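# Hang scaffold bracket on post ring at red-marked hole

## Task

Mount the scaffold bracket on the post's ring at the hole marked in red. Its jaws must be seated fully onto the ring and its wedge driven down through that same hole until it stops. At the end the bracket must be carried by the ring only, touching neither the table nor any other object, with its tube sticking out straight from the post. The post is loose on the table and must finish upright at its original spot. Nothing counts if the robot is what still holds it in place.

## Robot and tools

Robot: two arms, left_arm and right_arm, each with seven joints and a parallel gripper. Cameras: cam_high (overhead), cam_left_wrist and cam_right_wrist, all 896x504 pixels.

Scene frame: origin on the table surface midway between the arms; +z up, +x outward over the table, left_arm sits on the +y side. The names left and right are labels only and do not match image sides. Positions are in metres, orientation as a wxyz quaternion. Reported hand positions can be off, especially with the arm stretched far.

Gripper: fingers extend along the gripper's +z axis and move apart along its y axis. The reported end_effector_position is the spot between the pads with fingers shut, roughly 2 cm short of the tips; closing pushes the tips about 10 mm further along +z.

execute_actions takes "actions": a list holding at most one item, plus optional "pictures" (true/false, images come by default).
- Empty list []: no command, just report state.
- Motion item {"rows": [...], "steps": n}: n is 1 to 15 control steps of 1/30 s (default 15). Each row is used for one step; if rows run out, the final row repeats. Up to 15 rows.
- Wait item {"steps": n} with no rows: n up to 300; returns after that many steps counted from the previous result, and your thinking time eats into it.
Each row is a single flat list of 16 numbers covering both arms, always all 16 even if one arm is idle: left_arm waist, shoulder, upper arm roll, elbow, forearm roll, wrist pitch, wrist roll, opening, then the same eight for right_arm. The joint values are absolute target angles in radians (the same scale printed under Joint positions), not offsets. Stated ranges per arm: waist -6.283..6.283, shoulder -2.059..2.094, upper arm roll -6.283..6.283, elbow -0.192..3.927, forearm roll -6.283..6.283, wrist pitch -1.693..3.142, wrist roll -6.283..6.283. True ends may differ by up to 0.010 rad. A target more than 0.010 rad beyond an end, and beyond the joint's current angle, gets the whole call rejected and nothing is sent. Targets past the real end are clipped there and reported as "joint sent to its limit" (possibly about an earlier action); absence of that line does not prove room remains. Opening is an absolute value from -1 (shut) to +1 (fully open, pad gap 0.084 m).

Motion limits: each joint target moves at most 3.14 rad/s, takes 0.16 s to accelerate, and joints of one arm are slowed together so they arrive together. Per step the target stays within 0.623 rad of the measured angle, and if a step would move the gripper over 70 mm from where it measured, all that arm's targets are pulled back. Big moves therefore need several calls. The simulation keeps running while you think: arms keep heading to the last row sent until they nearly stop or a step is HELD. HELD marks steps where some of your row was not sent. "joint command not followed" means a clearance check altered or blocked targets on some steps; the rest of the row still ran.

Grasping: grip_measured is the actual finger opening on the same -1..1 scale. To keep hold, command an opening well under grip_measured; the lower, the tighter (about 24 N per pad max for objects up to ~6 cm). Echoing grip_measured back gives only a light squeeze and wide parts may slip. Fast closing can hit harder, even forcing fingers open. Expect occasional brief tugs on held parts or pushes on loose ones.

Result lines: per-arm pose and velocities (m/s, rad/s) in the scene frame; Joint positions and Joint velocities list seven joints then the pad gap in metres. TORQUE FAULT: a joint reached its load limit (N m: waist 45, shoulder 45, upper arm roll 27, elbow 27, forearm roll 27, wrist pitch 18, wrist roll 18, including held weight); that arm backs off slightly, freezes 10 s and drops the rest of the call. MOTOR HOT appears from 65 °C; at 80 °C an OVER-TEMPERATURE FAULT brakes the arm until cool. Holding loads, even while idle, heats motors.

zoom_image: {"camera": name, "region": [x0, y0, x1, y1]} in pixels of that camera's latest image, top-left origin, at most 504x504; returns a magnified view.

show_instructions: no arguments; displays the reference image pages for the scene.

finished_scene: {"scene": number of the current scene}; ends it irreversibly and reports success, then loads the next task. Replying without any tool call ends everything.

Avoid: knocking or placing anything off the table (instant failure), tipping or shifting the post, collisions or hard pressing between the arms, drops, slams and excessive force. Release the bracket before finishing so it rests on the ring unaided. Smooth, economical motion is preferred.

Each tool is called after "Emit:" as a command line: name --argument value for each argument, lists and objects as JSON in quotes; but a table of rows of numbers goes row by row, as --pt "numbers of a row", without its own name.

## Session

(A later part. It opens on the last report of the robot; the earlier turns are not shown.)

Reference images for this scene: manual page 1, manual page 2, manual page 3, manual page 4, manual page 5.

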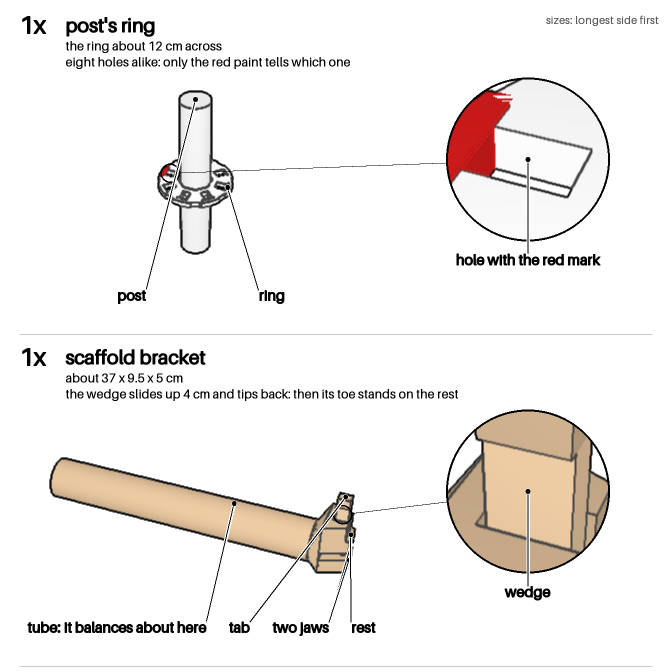

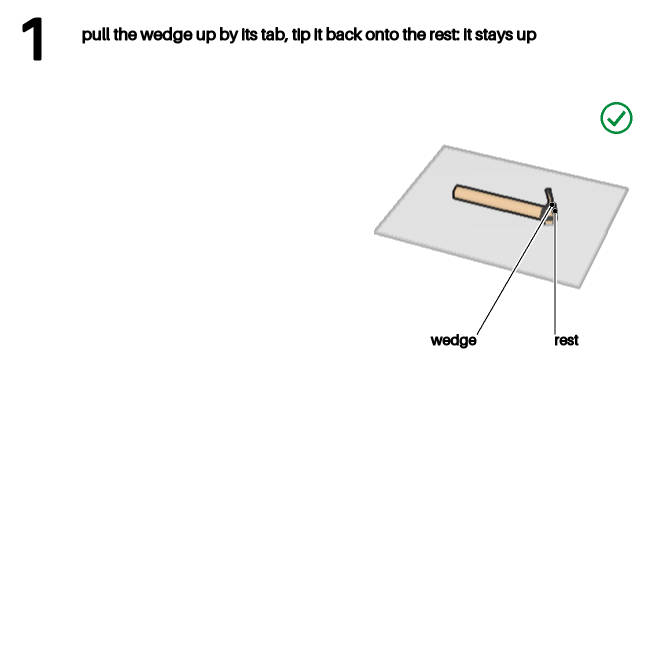

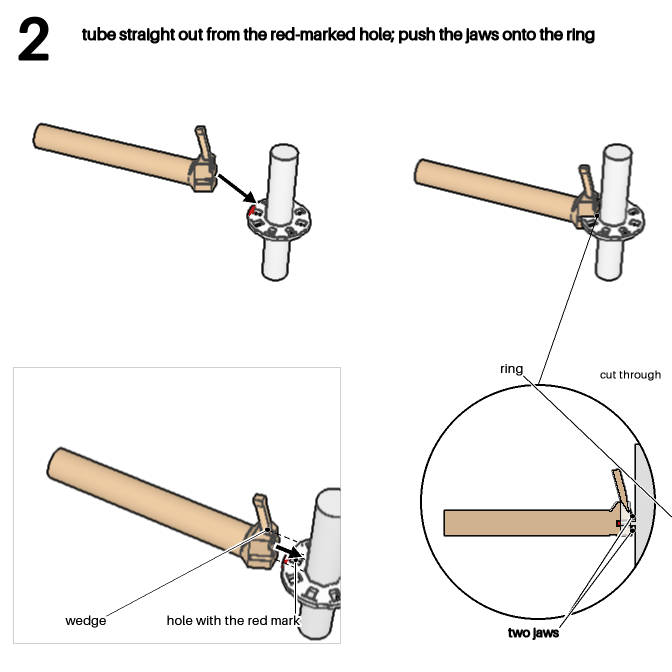

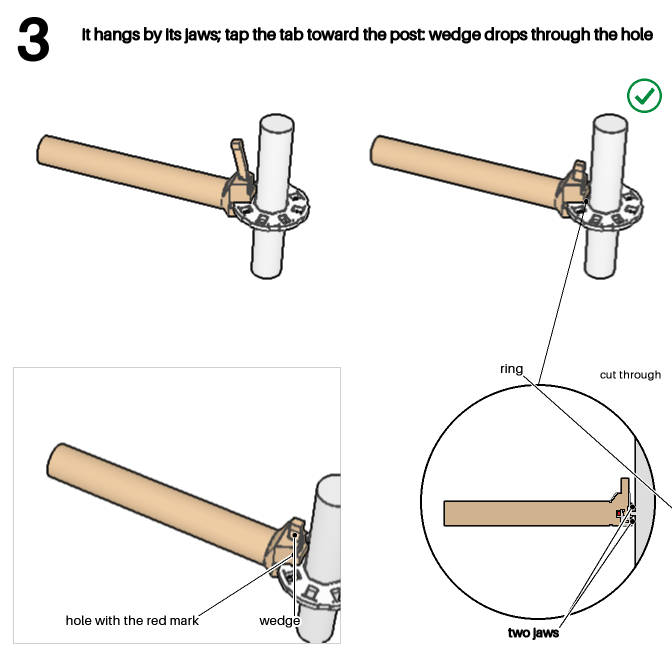

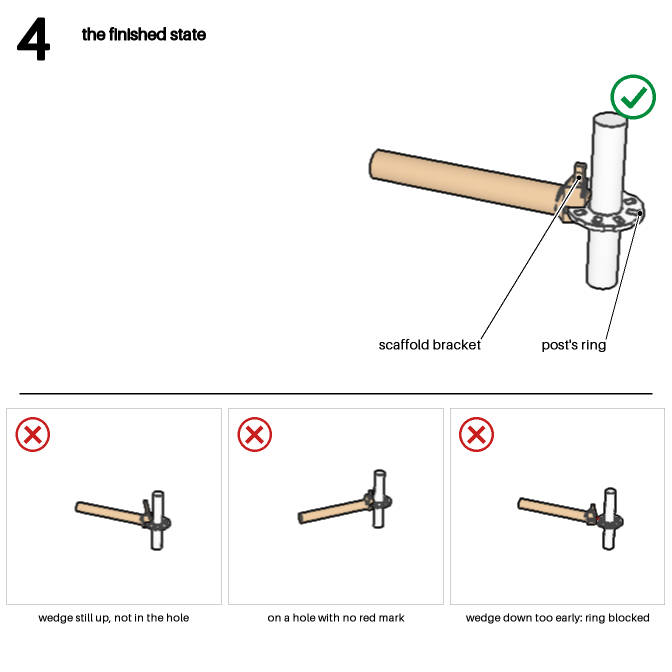

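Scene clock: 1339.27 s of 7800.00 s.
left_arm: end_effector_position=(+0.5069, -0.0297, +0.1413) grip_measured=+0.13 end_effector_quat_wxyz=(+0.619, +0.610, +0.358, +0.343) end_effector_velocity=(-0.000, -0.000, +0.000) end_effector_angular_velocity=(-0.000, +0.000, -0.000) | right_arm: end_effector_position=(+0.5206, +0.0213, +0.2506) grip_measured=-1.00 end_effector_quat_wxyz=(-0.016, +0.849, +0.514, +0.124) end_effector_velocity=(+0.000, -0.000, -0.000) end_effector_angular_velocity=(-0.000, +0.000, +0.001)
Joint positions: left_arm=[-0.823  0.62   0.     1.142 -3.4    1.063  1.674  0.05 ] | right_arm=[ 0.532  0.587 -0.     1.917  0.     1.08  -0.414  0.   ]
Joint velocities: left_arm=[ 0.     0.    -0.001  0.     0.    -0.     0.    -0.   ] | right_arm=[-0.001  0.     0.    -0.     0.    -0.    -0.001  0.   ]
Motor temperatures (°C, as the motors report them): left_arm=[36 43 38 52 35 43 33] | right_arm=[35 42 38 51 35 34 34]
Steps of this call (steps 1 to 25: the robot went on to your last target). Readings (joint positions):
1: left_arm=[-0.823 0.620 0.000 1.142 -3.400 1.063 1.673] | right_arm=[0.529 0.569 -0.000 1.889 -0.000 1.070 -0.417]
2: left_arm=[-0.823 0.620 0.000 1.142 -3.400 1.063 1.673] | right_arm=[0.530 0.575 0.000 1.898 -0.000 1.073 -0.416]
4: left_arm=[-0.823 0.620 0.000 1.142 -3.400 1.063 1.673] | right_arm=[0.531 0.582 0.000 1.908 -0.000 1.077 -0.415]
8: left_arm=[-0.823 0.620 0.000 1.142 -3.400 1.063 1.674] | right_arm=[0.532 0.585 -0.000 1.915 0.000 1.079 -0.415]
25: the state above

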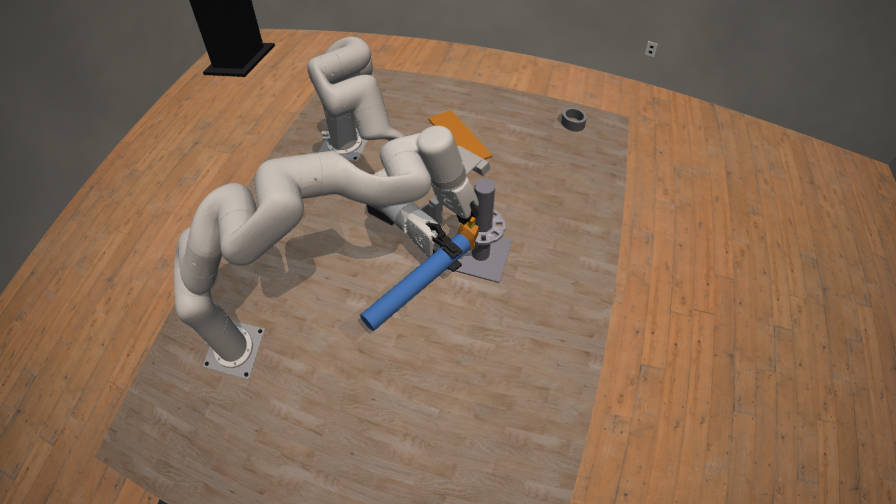

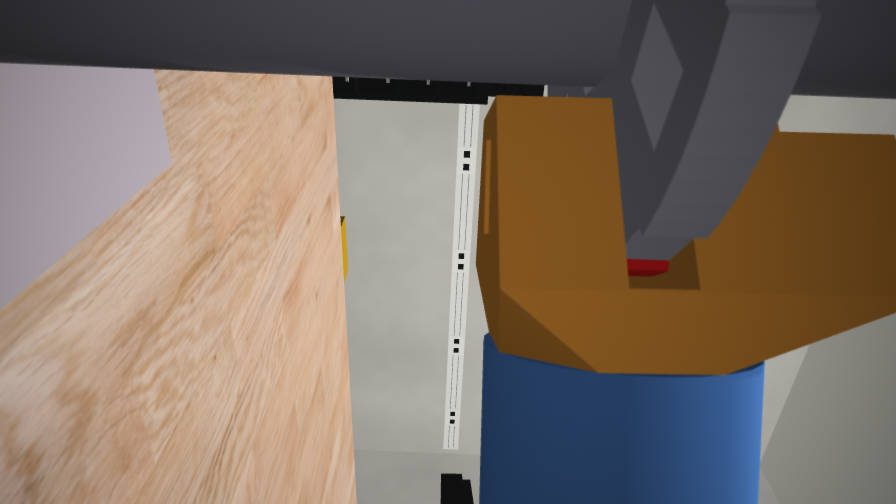

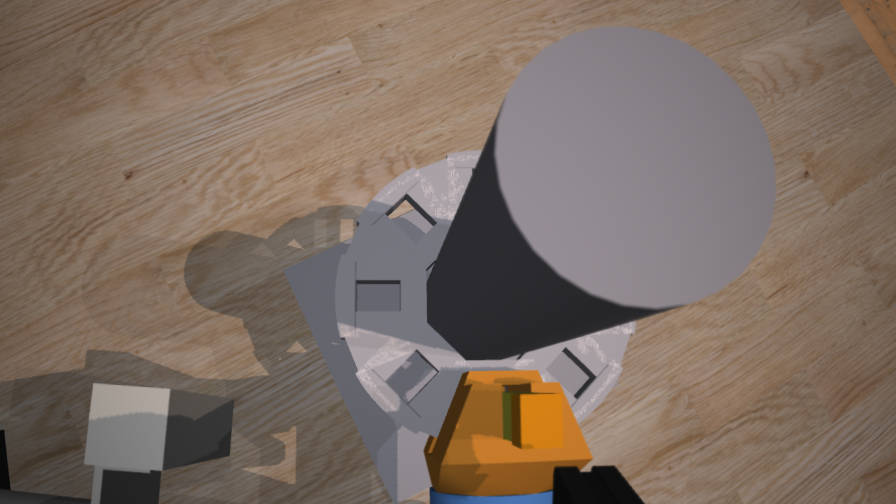

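Emit:
execute_actions --actions '[{"rows": [[-0.8233,0.6202,0,1.1423,-3.3996,1.0632,1.6735,-1,0.5325,0.5897,0,1.9213,0,1.0815,-0.4140,-1],[-0.8233,0.6202,0,1.1423,-3.3996,1.0632,1.6735,-1,0.5335,0.5976,0,1.9338,0,1.0863,-0.4130,-1],[-0.8233,0.6202,0,1.1423,-3.3996,1.0632,1.6735,-1,0.5349,0.6089,0,1.9521,0,1.0932,-0.4116,-1],[-0.8233,0.6202,0,1.1423,-3.3996,1.0632,1.6735,-1,0.5367,0.6224,0,1.9738,0,1.1014,-0.4099,-1],[-0.8233,0.6202,0,1.1423,-3.3996,1.0632,1.6735,-1,0.5384,0.6359,0,1.9955,0,1.1096,-0.4081,-1],[-0.8233,0.6202,0,1.1423,-3.3996,1.0632,1.6735,-1,0.5398,0.6473,0,2.0138,0,1.1165,-0.4067,-1],[-0.8233,0.6202,0,1.1423,-3.3996,1.0632,1.6735,-1,0.5408,0.6551,0,2.0263,0,1.1213,-0.4057,-1],[-0.8233,0.6202,0,1.1423,-3.3996,1.0632,1.6735,-1,0.5412,0.6579,0,2.0309,0,1.1230,-0.4053,-1],[-0.8233,0.6202,0,1.1423,-3.3996,1.0632,1.6735,-1,0.5412,0.6581,0,2.0255,0,1.1174,-0.4053,-1],[-0.8233,0.6202,0,1.1423,-3.3996,1.0632,1.6735,-1,0.5412,0.6583,0,2.0188,0,1.1104,-0.4053,-1],[-0.8233,0.6202,0,1.1423,-3.3996,1.0632,1.6735,-1,0.5412,0.6585,0,2.0120,0,1.1035,-0.4053,-1],[-0.8233,0.6202,0,1.1423,-3.3996,1.0632,1.6735,-1,0.5412,0.6588,0,2.0053,0,1.0965,-0.4053,-1],[-0.8233,0.6202,0,1.1423,-3.3996,1.0632,1.6735,-1,0.5412,0.6590,0,1.9985,0,1.0895,-0.4053,-1],[-0.8233,0.6202,0,1.1423,-3.3996,1.0632,1.6735,-1,0.5412,0.6592,0,1.9931,0,1.0839,-0.4053,-1],[-0.8233,0.6202,0,1.1423,-3.3996,1.0632,1.6735,-1,0.5412,0.6593,0,1.9904,0,1.0812,-0.4053,-1]], "steps": 15}]' --pictures false

Emit:
execute_actions --actions '[{"steps": 25}]'

Emit:
zoom_image --camera "cam_high" --region '[420, 170, 520, 270]'

Scene clock: 1405.63 s of 7800.00 s.
left_arm: end_effector_position=(+0.5069, -0.0297, +0.1413) grip_measured=+0.13 end_effector_quat_wxyz=(+0.619, +0.610, +0.358, +0.343) end_effector_velocity=(-0.000, +0.000, -0.000) end_effector_angular_velocity=(-0.000, +0.000, -0.000) | right_arm: end_effector_position=(+0.5280, +0.0353, +0.2414) grip_measured=-1.00 end_effector_quat_wxyz=(-0.017, +0.849, +0.514, +0.123) end_effector_velocity=(+0.004, -0.002, -0.066) end_effector_angular_velocity=(-0.012, +0.008, -0.007)
Joint positions: left_arm=[-0.823  0.62   0.     1.142 -3.4    1.063  1.674  0.05 ] | right_arm=[ 0.541  0.657  0.     2.003 -0.     1.097 -0.406  0.   ]
Joint velocities: left_arm=[-0. -0.  0. -0.  0.  0. -0. -0.] | right_arm=[-0.001  0.027 -0.006 -0.137 -0.001 -0.151  0.002  0.   ]
Motor temperatures (°C, as the motors report them): left_arm=[36 43 38 53 35 43 33] | right_arm=[35 42 38 51 35 34 34]
Steps of this call (steps 1 to 15: the robot went on to your last target; steps 16 to 90: nothing new was sent; then 62.87 s passed at rest; steps 91 to 105: all 15 steps of this action). Readings (joint positions):
91: left_arm=[-0.823 0.620 0.000 1.142 -3.400 1.063 1.674] | right_arm=[0.532 0.587 -0.000 1.917 -0.000 1.080 -0.414]
92: left_arm=[-0.823 0.620 0.000 1.142 -3.400 1.063 1.674] | right_arm=[0.532 0.588 -0.000 1.918 -0.000 1.080 -0.414]
94: left_arm=[-0.823 0.620 0.000 1.142 -3.400 1.063 1.674] | right_arm=[0.533 0.594 -0.000 1.929 -0.000 1.085 -0.413]
98: left_arm=[-0.823 0.620 0.000 1.142 -3.400 1.063 1.674] | right_arm=[0.538 0.630 -0.000 1.986 -0.000 1.106 -0.409]
105: the state above

Scene clock: 1406.47 s of 7800.00 s.
left_arm: end_effector_position=(+0.5069, -0.0297, +0.1413) grip_measured=+0.13 end_effector_quat_wxyz=(+0.619, +0.610, +0.358, +0.343) end_effector_velocity=(-0.000, +0.001, -0.001) end_effector_angular_velocity=(+0.002, +0.001, +0.000) | right_arm: end_effector_position=(+0.5283, +0.0357, +0.2355) grip_measured=-1.00 end_effector_quat_wxyz=(-0.017, +0.849, +0.514, +0.123) end_effector_velocity=(+0.000, -0.000, -0.000) end_effector_angular_velocity=(-0.000, -0.000, +0.000)
Joint positions: left_arm=[-0.823  0.62   0.     1.142 -3.4    1.063  1.674  0.05 ] | right_arm=[ 0.541  0.659 -0.     1.99  -0.     1.081 -0.405  0.   ]
Joint velocities: left_arm=[-0.     0.     0.001 -0.002  0.     0.     0.001  0.   ] | right_arm=[-0.     0.     0.    -0.    -0.    -0.    -0.001  0.   ]
Motor temperatures (°C, as the motors report them): left_arm=[36 43 38 53 35 43 33] | right_arm=[35 42 38 51 35 34 34]
Steps of this call (steps 1 to 25: the robot went on to your last target). Readings (joint positions):
1: left_arm=[-0.823 0.620 0.000 1.142 -3.400 1.063 1.674] | right_arm=[0.541 0.658 -0.000 1.999 -0.000 1.092 -0.405]
2: left_arm=[-0.823 0.620 0.000 1.142 -3.400 1.063 1.674] | right_arm=[0.541 0.659 -0.000 1.996 -0.000 1.089 -0.405]
4: left_arm=[-0.823 0.620 0.000 1.142 -3.400 1.063 1.674] | right_arm=[0.541 0.659 -0.000 1.992 -0.000 1.085 -0.405]
8: left_arm=[-0.823 0.620 0.000 1.142 -3.400 1.063 1.674] | right_arm=[0.541 0.659 -0.000 1.991 0.000 1.082 -0.405]
25: the state above

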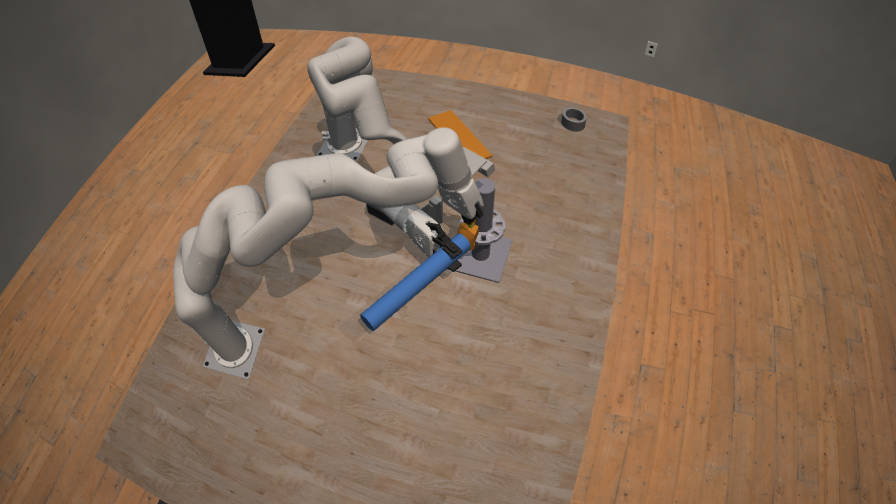

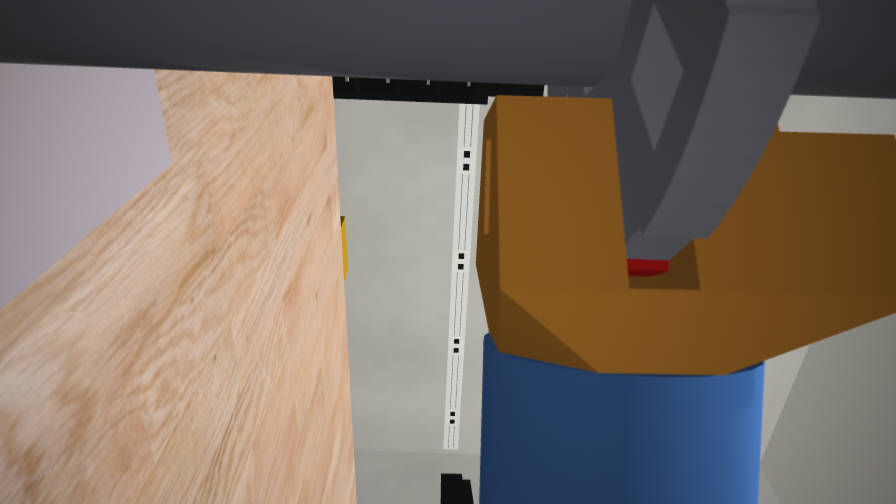

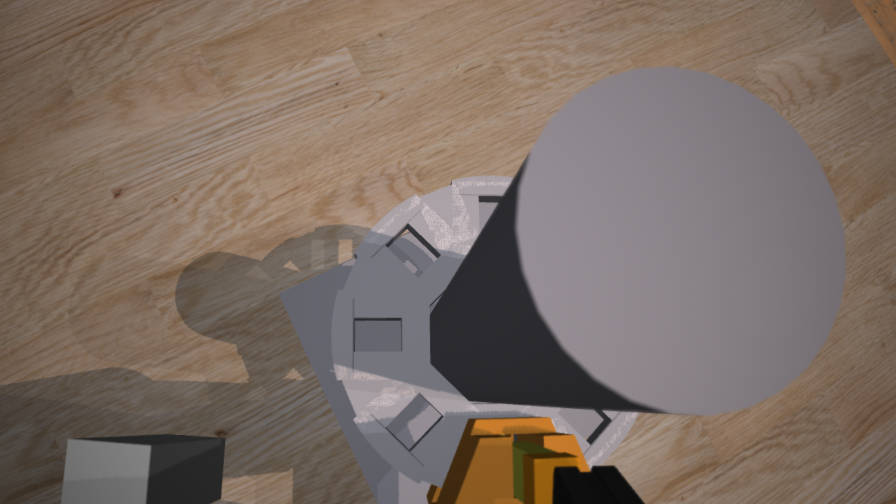

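Region (420, 170, 520, 270) of cam_high's 896x504 image, scaled by 5.040, with more detail than that image has.

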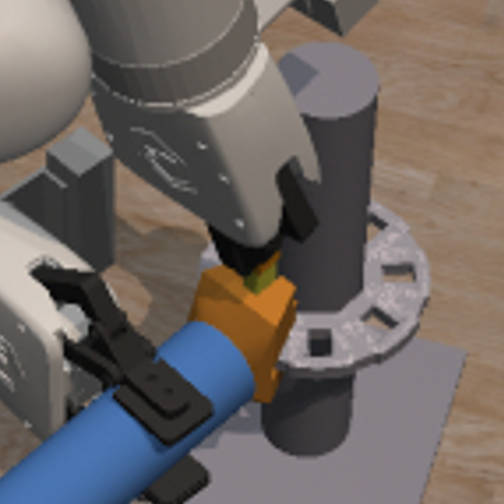

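Emit:
execute_actions --actions '[{"rows": [[-0.8233,0.6202,0,1.1423,-3.3996,1.0632,1.6735,-1,0.5412,0.6593,0,1.9890,0,1.0798,-0.4053,-1],[-0.8233,0.6202,0,1.1423,-3.3996,1.0632,1.6735,-1,0.5412,0.6593,0,1.9877,0,1.0784,-0.4053,-1],[-0.8233,0.6202,0,1.1423,-3.3996,1.0632,1.6735,-1,0.5412,0.6594,0,1.9850,0,1.0756,-0.4053,-1],[-0.8233,0.6202,0,1.1423,-3.3996,1.0632,1.6735,-1,0.5412,0.6595,0,1.9823,0,1.0728,-0.4053,-1],[-0.8233,0.6202,0,1.1423,-3.3996,1.0632,1.6735,-1,0.5412,0.6596,0,1.9796,0,1.0700,-0.4053,-1],[-0.8233,0.6202,0,1.1423,-3.3996,1.0632,1.6735,-1,0.5412,0.6597,0,1.9769,0,1.0672,-0.4053,-1],[-0.8233,0.6202,0,1.1423,-3.3996,1.0632,1.6735,-1,0.5412,0.6598,0,1.9742,0,1.0644,-0.4053,-1]], "steps": 15}]'

Scene clock: 1432.30 s of 7800.00 s.
left_arm: end_effector_position=(+0.5069, -0.0297, +0.1413) grip_measured=+0.13 end_effector_quat_wxyz=(+0.619, +0.610, +0.358, +0.343) end_effector_velocity=(+0.000, +0.001, -0.000) end_effector_angular_velocity=(-0.001, +0.001, +0.001) | right_arm: end_effector_position=(+0.5283, +0.0357, +0.2297) grip_measured=-1.00 end_effector_quat_wxyz=(-0.017, +0.849, +0.514, +0.124) end_effector_velocity=(+0.001, +0.000, +0.002) end_effector_angular_velocity=(+0.004, -0.006, -0.000)
Joint positions: left_arm=[-0.823  0.62   0.     1.142 -3.4    1.063  1.674  0.05 ] | right_arm=[ 0.541  0.66   0.     1.975  0.     1.065 -0.405  0.   ]
Joint velocities: left_arm=[ 0.001 -0.    -0.    -0.    -0.    -0.    -0.001  0.   ] | right_arm=[-0.001 -0.002  0.    -0.001 -0.001 -0.005 -0.     0.   ]
Motor temperatures (°C, as the motors report them): left_arm=[36 43 38 53 35 43 33] | right_arm=[35 43 38 51 35 34 34]
Steps of this call (steps 1 to 15: the robot went on to your last target; steps 16 to 90: nothing new was sent; then 22.33 s passed at rest; steps 91 to 105: all 15 steps of this action). Readings (joint positions):
91: left_arm=[-0.823 0.620 0.000 1.142 -3.400 1.063 1.674] | right_arm=[0.541 0.659 0.000 1.990 -0.000 1.081 -0.405]
92: left_arm=[-0.823 0.620 0.000 1.142 -3.400 1.063 1.674] | right_arm=[0.541 0.659 0.000 1.990 0.000 1.081 -0.405]
94: left_arm=[-0.823 0.620 0.000 1.142 -3.400 1.063 1.674] | right_arm=[0.541 0.659 0.000 1.988 0.000 1.079 -0.405]
98: left_arm=[-0.823 0.620 0.000 1.142 -3.400 1.063 1.674] | right_arm=[0.541 0.660 -0.000 1.980 0.000 1.070 -0.405]
105: the state above

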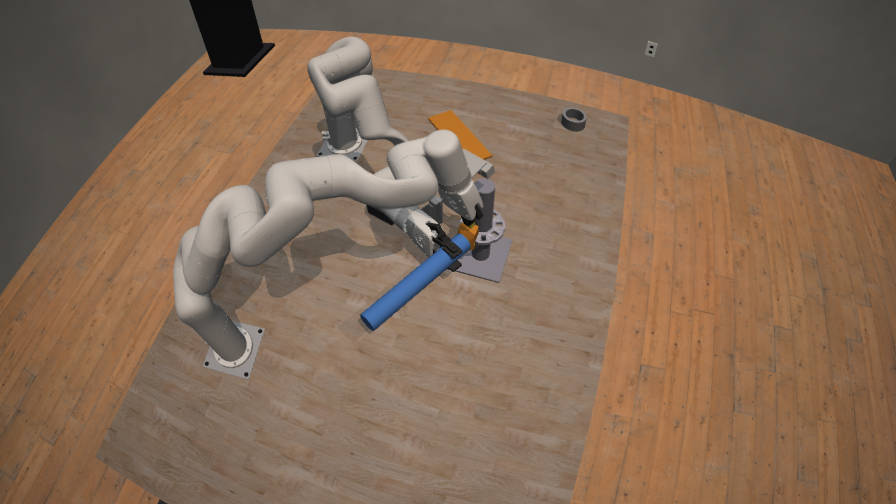

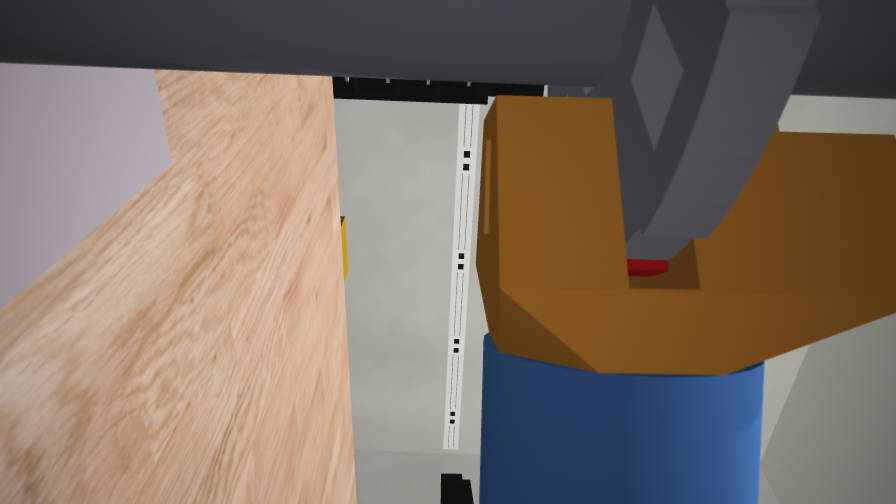

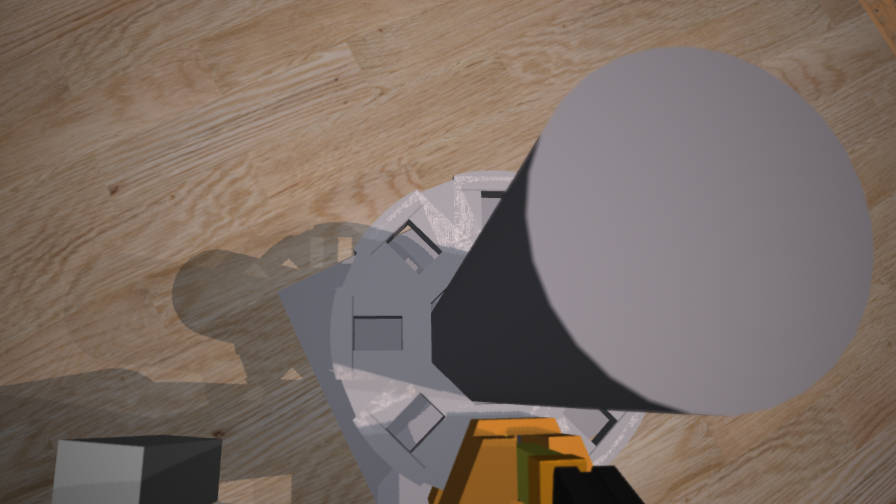

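Emit:
execute_actions --actions '[{"rows": [[-0.8233,0.6202,0,1.1423,-3.3996,1.0632,1.6735,-1,0.5412,0.6598,0,1.9729,0,1.0630,-0.4053,-1],[-0.8233,0.6202,0,1.1423,-3.3996,1.0632,1.6735,-1,0.5412,0.6599,0,1.9715,0,1.0616,-0.4053,-1],[-0.8233,0.6202,0,1.1423,-3.3996,1.0632,1.6735,-1,0.5412,0.6599,0,1.9702,0,1.0602,-0.4053,-1],[-0.8233,0.6202,0,1.1423,-3.3996,1.0632,1.6735,-1,0.5412,0.6600,0,1.9688,0,1.0588,-0.4053,-1],[-0.8233,0.6202,0,1.1423,-3.3996,1.0632,1.6735,-1,0.5412,0.6600,0,1.9675,0,1.0574,-0.4053,-1],[-0.8233,0.6202,0,1.1423,-3.3996,1.0632,1.6735,-1,0.5412,0.6601,0,1.9661,0,1.0560,-0.4053,-1],[-0.8233,0.6202,0,1.1423,-3.3996,1.0632,1.6735,-1,0.5412,0.6601,0,1.9648,0,1.0546,-0.4053,-1],[-0.8233,0.6202,0,1.1423,-3.3996,1.0632,1.6735,-1,0.5412,0.6602,0,1.9634,0,1.0533,-0.4053,-1]], "steps": 15}]' --pictures false

Scene clock: 1448.30 s of 7800.00 s.
left_arm: end_effector_position=(+0.5068, -0.0296, +0.1410) grip_measured=+0.13 end_effector_quat_wxyz=(+0.618, +0.610, +0.358, +0.342) end_effector_velocity=(+0.000, -0.000, +0.001) end_effector_angular_velocity=(-0.001, -0.001, +0.000) | right_arm: end_effector_position=(+0.5285, +0.0360, +0.2275) grip_measured=-1.00 end_effector_quat_wxyz=(-0.018, +0.849, +0.514, +0.125) end_effector_velocity=(+0.001, -0.001, -0.001) end_effector_angular_velocity=(+0.000, -0.000, -0.002)
Joint positions: left_arm=[-0.823  0.62  -0.     1.142 -3.4    1.063  1.673  0.05 ] | right_arm=[ 0.541  0.659  0.     1.965  0.     1.053 -0.405  0.   ]
Joint velocities: left_arm=[-0.    -0.     0.     0.001 -0.001  0.    -0.    -0.   ] | right_arm=[-0.001 -0.     0.    -0.003 -0.    -0.004  0.001  0.   ]
Motor temperatures (°C, as the motors report them): left_arm=[36 43 38 53 35 43 33] | right_arm=[35 43 38 51 35 34 34]
Steps of this call (steps 1 to 15: the robot went on to your last target; steps 16 to 90: nothing new was sent; then 12.50 s passed at rest; steps 91 to 105: all 15 steps of this action). Readings (joint positions):
91: left_arm=[-0.823 0.620 -0.000 1.142 -3.400 1.063 1.674] | right_arm=[0.541 0.660 -0.000 1.974 0.000 1.064 -0.405]
92: left_arm=[-0.823 0.620 0.000 1.142 -3.400 1.063 1.674] | right_arm=[0.541 0.660 0.000 1.974 0.000 1.064 -0.405]
94: left_arm=[-0.823 0.620 0.000 1.142 -3.400 1.063 1.673] | right_arm=[0.541 0.660 0.000 1.972 0.000 1.062 -0.405]
98: left_arm=[-0.823 0.620 -0.000 1.142 -3.400 1.063 1.673] | right_arm=[0.541 0.659 0.000 1.969 0.000 1.057 -0.405]
105: the state above

Emit:
execute_actions --actions '[{"rows": [[-0.8233,0.6202,0,1.1423,-3.3996,1.0632,1.6735,-0.5,0.5412,0.6599,0,1.9715,0,1.0616,-0.4053,-1],[-0.8233,0.6202,0,1.1423,-3.3996,1.0632,1.6735,-0.2,0.5412,0.6597,0,1.9769,0,1.0672,-0.4053,-1],[-0.8233,0.6202,0,1.1423,-3.3996,1.0632,1.6735,0.0,0.5412,0.6594,0,1.9850,0,1.0756,-0.4053,-1],[-0.8233,0.6202,0,1.1423,-3.3996,1.0632,1.6735,0.08,0.5412,0.6590,0,1.9985,0,1.0895,-0.4053,-1],[-0.8233,0.6202,0,1.1423,-3.3996,1.0632,1.6735,0.13,0.5412,0.6585,0,2.0120,0,1.1035,-0.4053,-1],[-0.8233,0.6202,0,1.1423,-3.3996,1.0632,1.6735,0.16,0.5400,0.6579,0,2.0309,0,1.1280,-0.4065,-1],[-0.8233,0.6202,0,1.1423,-3.3996,1.0632,1.6735,0.19,0.5304,0.6565,0,2.0535,0,1.1720,-0.4161,-1],[-0.8233,0.6202,0,1.1423,-3.3996,1.0632,1.6735,0.22,0.5174,0.6549,0,2.0807,0,1.2308,-0.4291,-1],[-0.8233,0.6202,0,1.1423,-3.3996,1.0632,1.6735,0.26,0.5023,0.6530,0,2.1124,0,1.2994,-0.4442,-1],[-0.8233,0.6202,0,1.1423,-3.3996,1.0632,1.6735,0.31,0.4861,0.6509,0,2.1463,0,1.3729,-0.4604,-1],[-0.8233,0.6202,0,1.1423,-3.3996,1.0632,1.6735,0.38,0.4699,0.6489,0,2.1803,0,1.4464,-0.4766,-1],[-0.8233,0.6202,0,1.1423,-3.3996,1.0632,1.6735,0.48,0.4558,0.6471,0,2.2097,0,1.5101,-0.4907,-1],[-0.8233,0.6202,0,1.1423,-3.3996,1.0632,1.6735,0.6,0.4439,0.6456,0,2.2346,0,1.5640,-0.5026,-1],[-0.8233,0.6202,0,1.1423,-3.3996,1.0632,1.6735,0.75,0.4363,0.6446,0,2.2504,0,1.5983,-0.5102,-1],[-0.8233,0.6202,0,1.1423,-3.3996,1.0632,1.6735,0.9,0.4331,0.6442,0,2.2572,0,1.6130,-0.5134,-1]], "steps": 15}]' --pictures false

Emit:
execute_actions --actions '[{"steps": 30}]'

Scene clock: 1470.40 s of 7800.00 s.
left_arm: end_effector_position=(+0.5098, -0.0295, +0.1468) grip_measured=+0.79 end_effector_quat_wxyz=(+0.622, +0.606, +0.357, +0.345) end_effector_velocity=(+0.030, -0.012, +0.081) end_effector_angular_velocity=(-0.096, -0.118, +0.019) | right_arm: end_effector_position=(+0.5231, -0.0236, +0.2815) grip_measured=-1.00 end_effector_quat_wxyz=(-0.004, +0.855, +0.516, +0.052) end_effector_velocity=(-0.039, -0.349, +0.228) end_effector_angular_velocity=(-0.462, +0.551, -0.055)
Joint positions: left_arm=[-0.822  0.617  0.002  1.147 -3.4    1.067  1.673  0.076] | right_arm=[ 0.478  0.651 -0.001  2.159 -0.     1.403 -0.467  0.   ]
Joint velocities: left_arm=[ 0.005 -0.059  0.011  0.066 -0.002  0.027 -0.     0.167] | right_arm=[-0.369 -0.072 -0.027  0.749 -0.005  1.538 -0.338  0.   ]
Motor temperatures (°C, as the motors report them): left_arm=[36 43 38 53 35 43 33] | right_arm=[35 42 38 49 35 34 34]
Steps of this call (steps 1 to 15: the robot went on to your last target; steps 16 to 90: nothing new was sent; then 18.60 s passed at rest; steps 91 to 105: all 15 steps of this action). Readings (joint positions):
91: left_arm=[-0.823 0.620 -0.000 1.142 -3.400 1.063 1.673] | right_arm=[0.541 0.660 0.000 1.964 0.000 1.053 -0.405]
92: left_arm=[-0.823 0.620 -0.000 1.142 -3.400 1.063 1.673] | right_arm=[0.541 0.660 -0.000 1.965 -0.000 1.055 -0.405]
94: left_arm=[-0.823 0.620 0.000 1.142 -3.400 1.063 1.674] | right_arm=[0.541 0.662 -0.000 1.971 -0.000 1.063 -0.405]
98: left_arm=[-0.823 0.620 0.000 1.143 -3.400 1.064 1.674] | right_arm=[0.540 0.667 -0.000 2.002 -0.000 1.111 -0.407]
105: the state above

Scene clock: 1471.40 s of 7800.00 s.
left_arm: end_effector_position=(+0.5069, -0.0297, +0.1414) grip_measured=+0.90 end_effector_quat_wxyz=(+0.619, +0.610, +0.358, +0.343) end_effector_velocity=(-0.000, +0.000, -0.001) end_effector_angular_velocity=(+0.001, +0.001, +0.001) | right_arm: end_effector_position=(+0.5103, -0.0670, +0.3101) grip_measured=-1.00 end_effector_quat_wxyz=(-0.000, +0.855, +0.518, -0.000) end_effector_velocity=(+0.000, -0.000, +0.000) end_effector_angular_velocity=(-0.000, -0.000, -0.003)
Joint positions: left_arm=[-0.823  0.62   0.     1.142 -3.4    1.063  1.673  0.08 ] | right_arm=[ 0.433  0.644  0.     2.257  0.     1.613 -0.513  0.   ]
Joint velocities: left_arm=[-0.     0.     0.    -0.001 -0.001  0.     0.     0.   ] | right_arm=[-0.001 -0.001  0.    -0.    -0.001  0.     0.002  0.   ]
Motor temperatures (°C, as the motors report them): left_arm=[36 43 38 53 35 43 33] | right_arm=[35 42 38 49 35 34 34]
Steps of this call (steps 1 to 30: the robot went on to your last target). Readings (joint positions):
1: left_arm=[-0.822 0.615 0.002 1.149 -3.400 1.067 1.673] | right_arm=[0.466 0.649 -0.002 2.183 -0.000 1.454 -0.478]
2: left_arm=[-0.822 0.615 0.002 1.149 -3.400 1.067 1.673] | right_arm=[0.456 0.647 -0.002 2.205 -0.000 1.500 -0.489]
4: left_arm=[-0.822 0.616 0.002 1.148 -3.400 1.067 1.673] | right_arm=[0.441 0.644 -0.003 2.235 -0.000 1.561 -0.502]
8: left_arm=[-0.823 0.617 -0.000 1.146 -3.399 1.066 1.673] | right_arm=[0.435 0.645 0.000 2.251 0.000 1.602 -0.511]
30: the state above
All arms were judged still, so your last target was given up. Only a new action makes them travel on or press farther. Fingers that are still opening or closing keep moving.

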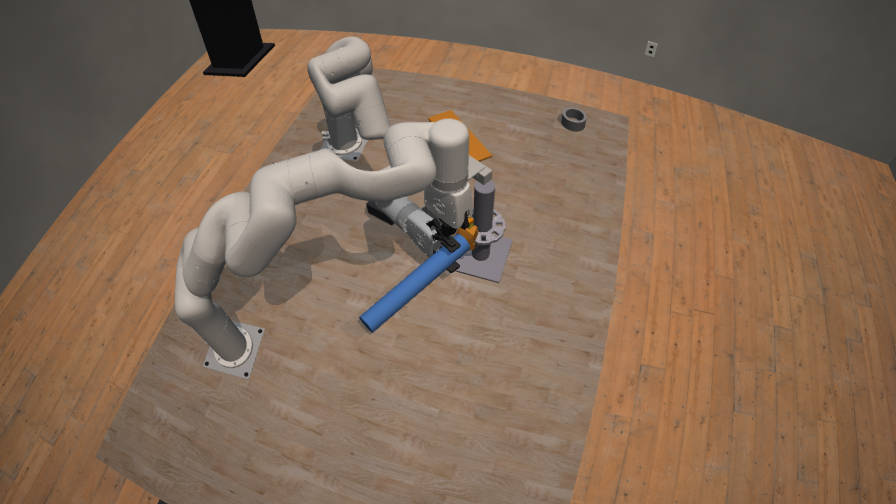

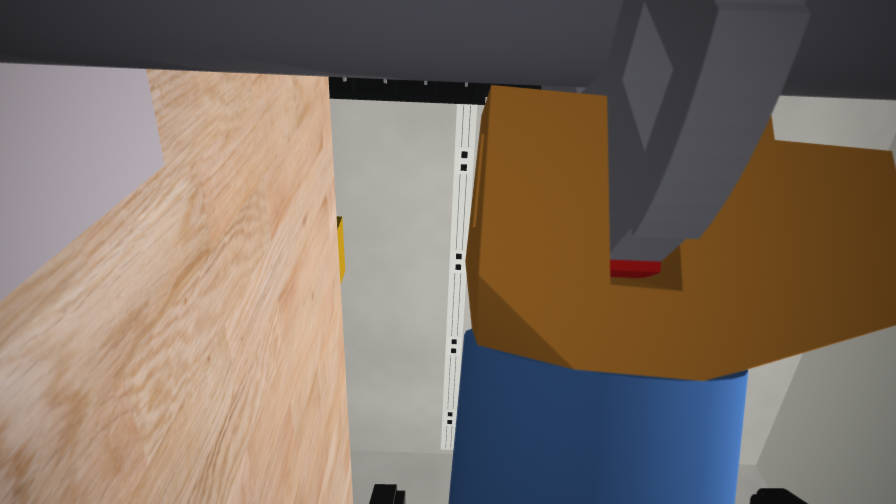

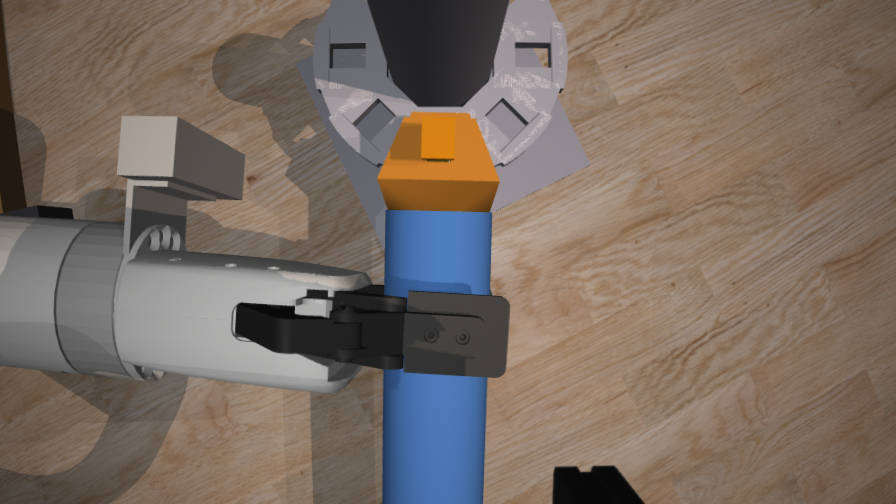

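Emit:
execute_actions --actions '[{"rows": [[-0.8241,0.6180,0,1.1381,-3.4002,1.0652,1.6732,1,0.4331,0.6442,0,2.2572,0,1.6130,-0.5134,-1],[-0.8263,0.6116,0,1.1258,-3.4019,1.0711,1.6724,1,0.4331,0.6442,0,2.2572,0,1.6130,-0.5134,-1],[-0.8299,0.6013,0,1.1059,-3.4046,1.0807,1.6710,1,0.4331,0.6442,0,2.2572,0,1.6130,-0.5134,-1],[-0.8347,0.5874,0,1.0793,-3.4083,1.0935,1.6692,1,0.4331,0.6442,0,2.2572,0,1.6130,-0.5134,-1],[-0.8405,0.5707,0,1.0471,-3.4127,1.1091,1.6671,1,0.4331,0.6442,0,2.2572,0,1.6130,-0.5134,-1],[-0.8471,0.5518,0,1.0107,-3.4177,1.1266,1.6646,1,0.4331,0.6442,0,2.2572,0,1.6130,-0.5134,-1],[-0.8541,0.5315,0,0.9718,-3.4231,1.1453,1.6619,1,0.4331,0.6442,0,2.2572,0,1.6130,-0.5134,-1],[-0.8614,0.5108,0,0.9319,-3.4286,1.1645,1.6593,1,0.4331,0.6442,0,2.2572,0,1.6130,-0.5134,-1],[-0.8684,0.4905,0,0.8930,-3.4340,1.1832,1.6566,1,0.4331,0.6442,0,2.2572,0,1.6130,-0.5134,-1],[-0.8750,0.4716,0,0.8566,-3.4390,1.2008,1.6542,1,0.4331,0.6442,0,2.2572,0,1.6130,-0.5134,-1],[-0.8808,0.4549,0,0.8244,-3.4434,1.2163,1.6520,1,0.4331,0.6442,0,2.2572,0,1.6130,-0.5134,-1],[-0.8856,0.4410,0,0.7978,-3.4471,1.2291,1.6502,1,0.4331,0.6442,0,2.2572,0,1.6130,-0.5134,-1],[-0.8892,0.4307,0,0.7779,-3.4498,1.2387,1.6488,1,0.4331,0.6442,0,2.2572,0,1.6130,-0.5134,-1],[-0.8914,0.4243,0,0.7656,-3.4515,1.2446,1.6480,1,0.4331,0.6442,0,2.2572,0,1.6130,-0.5134,-1],[-0.8922,0.4221,0,0.7614,-3.4521,1.2466,1.6477,1,0.4331,0.6442,0,2.2572,0,1.6130,-0.5134,-1]], "steps": 15}]' --pictures false

Emit:
execute_actions --actions '[{"steps": 30}]'

Scene clock: 1522.93 s of 7800.00 s.
left_arm: end_effector_position=(+0.4361, +0.0094, +0.1395) grip_measured=+1.00 end_effector_quat_wxyz=(+0.618, +0.611, +0.358, +0.341) end_effector_velocity=(-0.183, +0.120, -0.007) end_effector_angular_velocity=(+0.020, +0.002, -0.005) | right_arm: end_effector_position=(+0.5103, -0.0670, +0.3101) grip_measured=-1.00 end_effector_quat_wxyz=(+0.000, +0.856, +0.518, -0.000) end_effector_velocity=(+0.000, -0.001, -0.000) end_effector_angular_velocity=(+0.001, +0.001, -0.002)
Joint positions: left_arm=[-0.88   0.459 -0.001  0.832 -3.442  1.211  1.653  0.084] | right_arm=[ 0.433  0.644  0.     2.257  0.     1.613 -0.513  0.   ]
Joint velocities: left_arm=[-0.144 -0.411 -0.001 -0.797 -0.108  0.372 -0.052  0.   ] | right_arm=[-0.002  0.    -0.    -0.     0.001  0.     0.001  0.   ]
Motor temperatures (°C, as the motors report them): left_arm=[36 42 38 49 35 40 33] | right_arm=[35 42 38 50 35 34 34]
Steps of this call (steps 1 to 90: nothing new was sent; then 48.03 s passed at rest; steps 91 to 105: all 15 steps of this action). Readings (joint positions):
91: left_arm=[-0.823 0.620 0.000 1.142 -3.400 1.063 1.673] | right_arm=[0.433 0.644 -0.000 2.257 0.000 1.613 -0.513]
92: left_arm=[-0.823 0.620 0.000 1.141 -3.400 1.064 1.673] | right_arm=[0.433 0.644 -0.000 2.257 -0.000 1.613 -0.513]
94: left_arm=[-0.825 0.614 0.000 1.131 -3.401 1.069 1.673] | right_arm=[0.433 0.644 0.000 2.257 0.000 1.613 -0.513]
98: left_arm=[-0.838 0.576 0.000 1.058 -3.411 1.105 1.668] | right_arm=[0.433 0.644 0.000 2.257 -0.000 1.613 -0.513]
105: the state above

Scene clock: 1523.93 s of 7800.00 s.
left_arm: end_effector_position=(+0.4208, +0.0210, +0.1400) grip_measured=+1.00 end_effector_quat_wxyz=(+0.619, +0.610, +0.358, +0.343) end_effector_velocity=(+0.000, +0.000, +0.000) end_effector_angular_velocity=(-0.001, +0.000, +0.000) | right_arm: end_effector_position=(+0.5103, -0.0670, +0.3101) grip_measured=-1.00 end_effector_quat_wxyz=(+0.000, +0.856, +0.518, +0.000) end_effector_velocity=(+0.000, -0.000, -0.000) end_effector_angular_velocity=(+0.000, +0.001, +0.002)
Joint positions: left_arm=[-0.892  0.422  0.     0.761 -3.452  1.247  1.648  0.084] | right_arm=[ 0.433  0.644 -0.     2.257 -0.     1.613 -0.513  0.   ]
Joint velocities: left_arm=[ 0.001 -0.    -0.     0.     0.    -0.    -0.001  0.   ] | right_arm=[-0.001  0.     0.    -0.     0.001  0.    -0.002  0.   ]
Motor temperatures (°C, as the motors report them): left_arm=[36 42 38 49 35 40 33] | right_arm=[35 42 38 50 35 34 34]
Steps of this call (steps 1 to 30: the robot went on to your last target). Readings (joint positions):
1: left_arm=[-0.884 0.447 -0.001 0.808 -3.445 1.222 1.651] | right_arm=[0.433 0.644 -0.000 2.257 -0.000 1.613 -0.513]
2: left_arm=[-0.887 0.439 -0.001 0.792 -3.448 1.230 1.650] | right_arm=[0.433 0.644 0.000 2.257 -0.000 1.613 -0.513]
4: left_arm=[-0.890 0.430 -0.000 0.775 -3.450 1.239 1.649] | right_arm=[0.433 0.644 -0.000 2.257 0.000 1.613 -0.513]
8: left_arm=[-0.891 0.424 0.000 0.766 -3.452 1.245 1.648] | right_arm=[0.433 0.644 0.000 2.257 0.000 1.613 -0.513]
30: the state above
All arms were judged still, so your last target was given up. Only a new action makes them travel on or press farther. Fingers that are still opening or closing keep moving.

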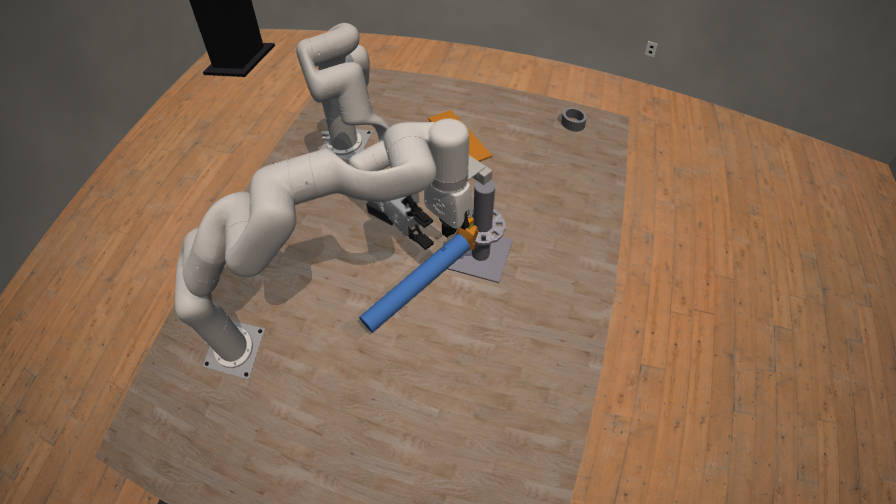

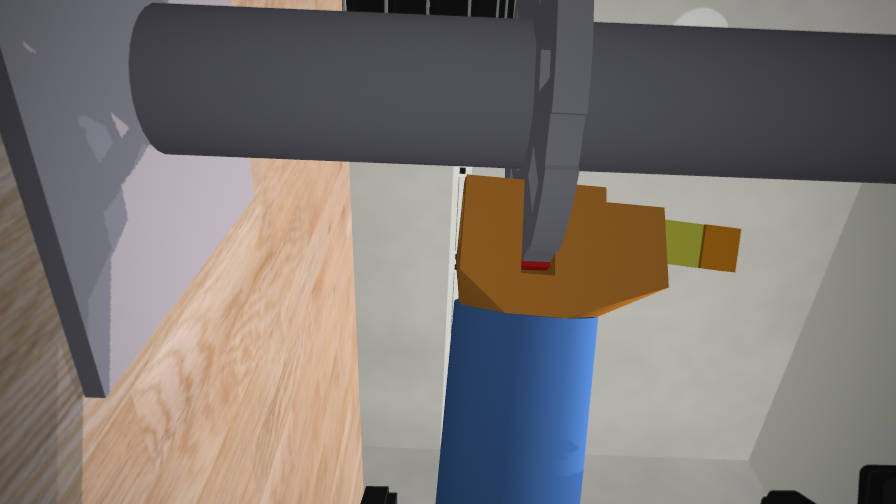

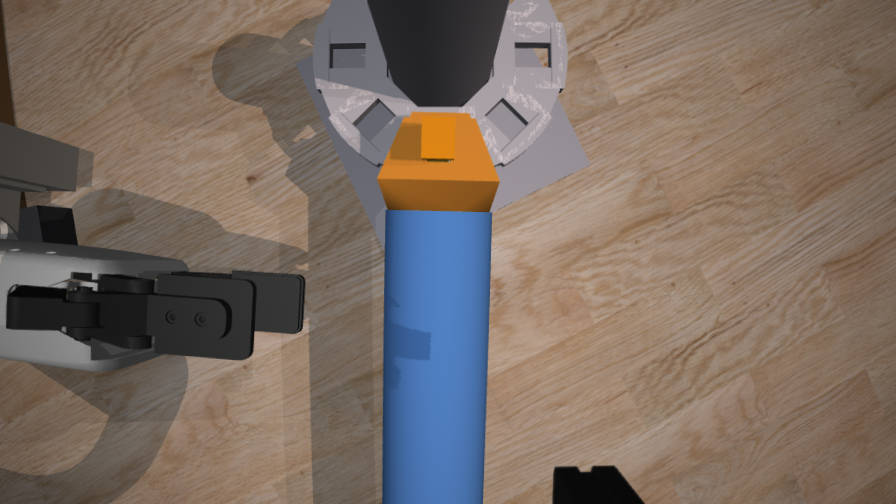

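Emit:
finished_scene --scene 2

The scene is finished: the task was done.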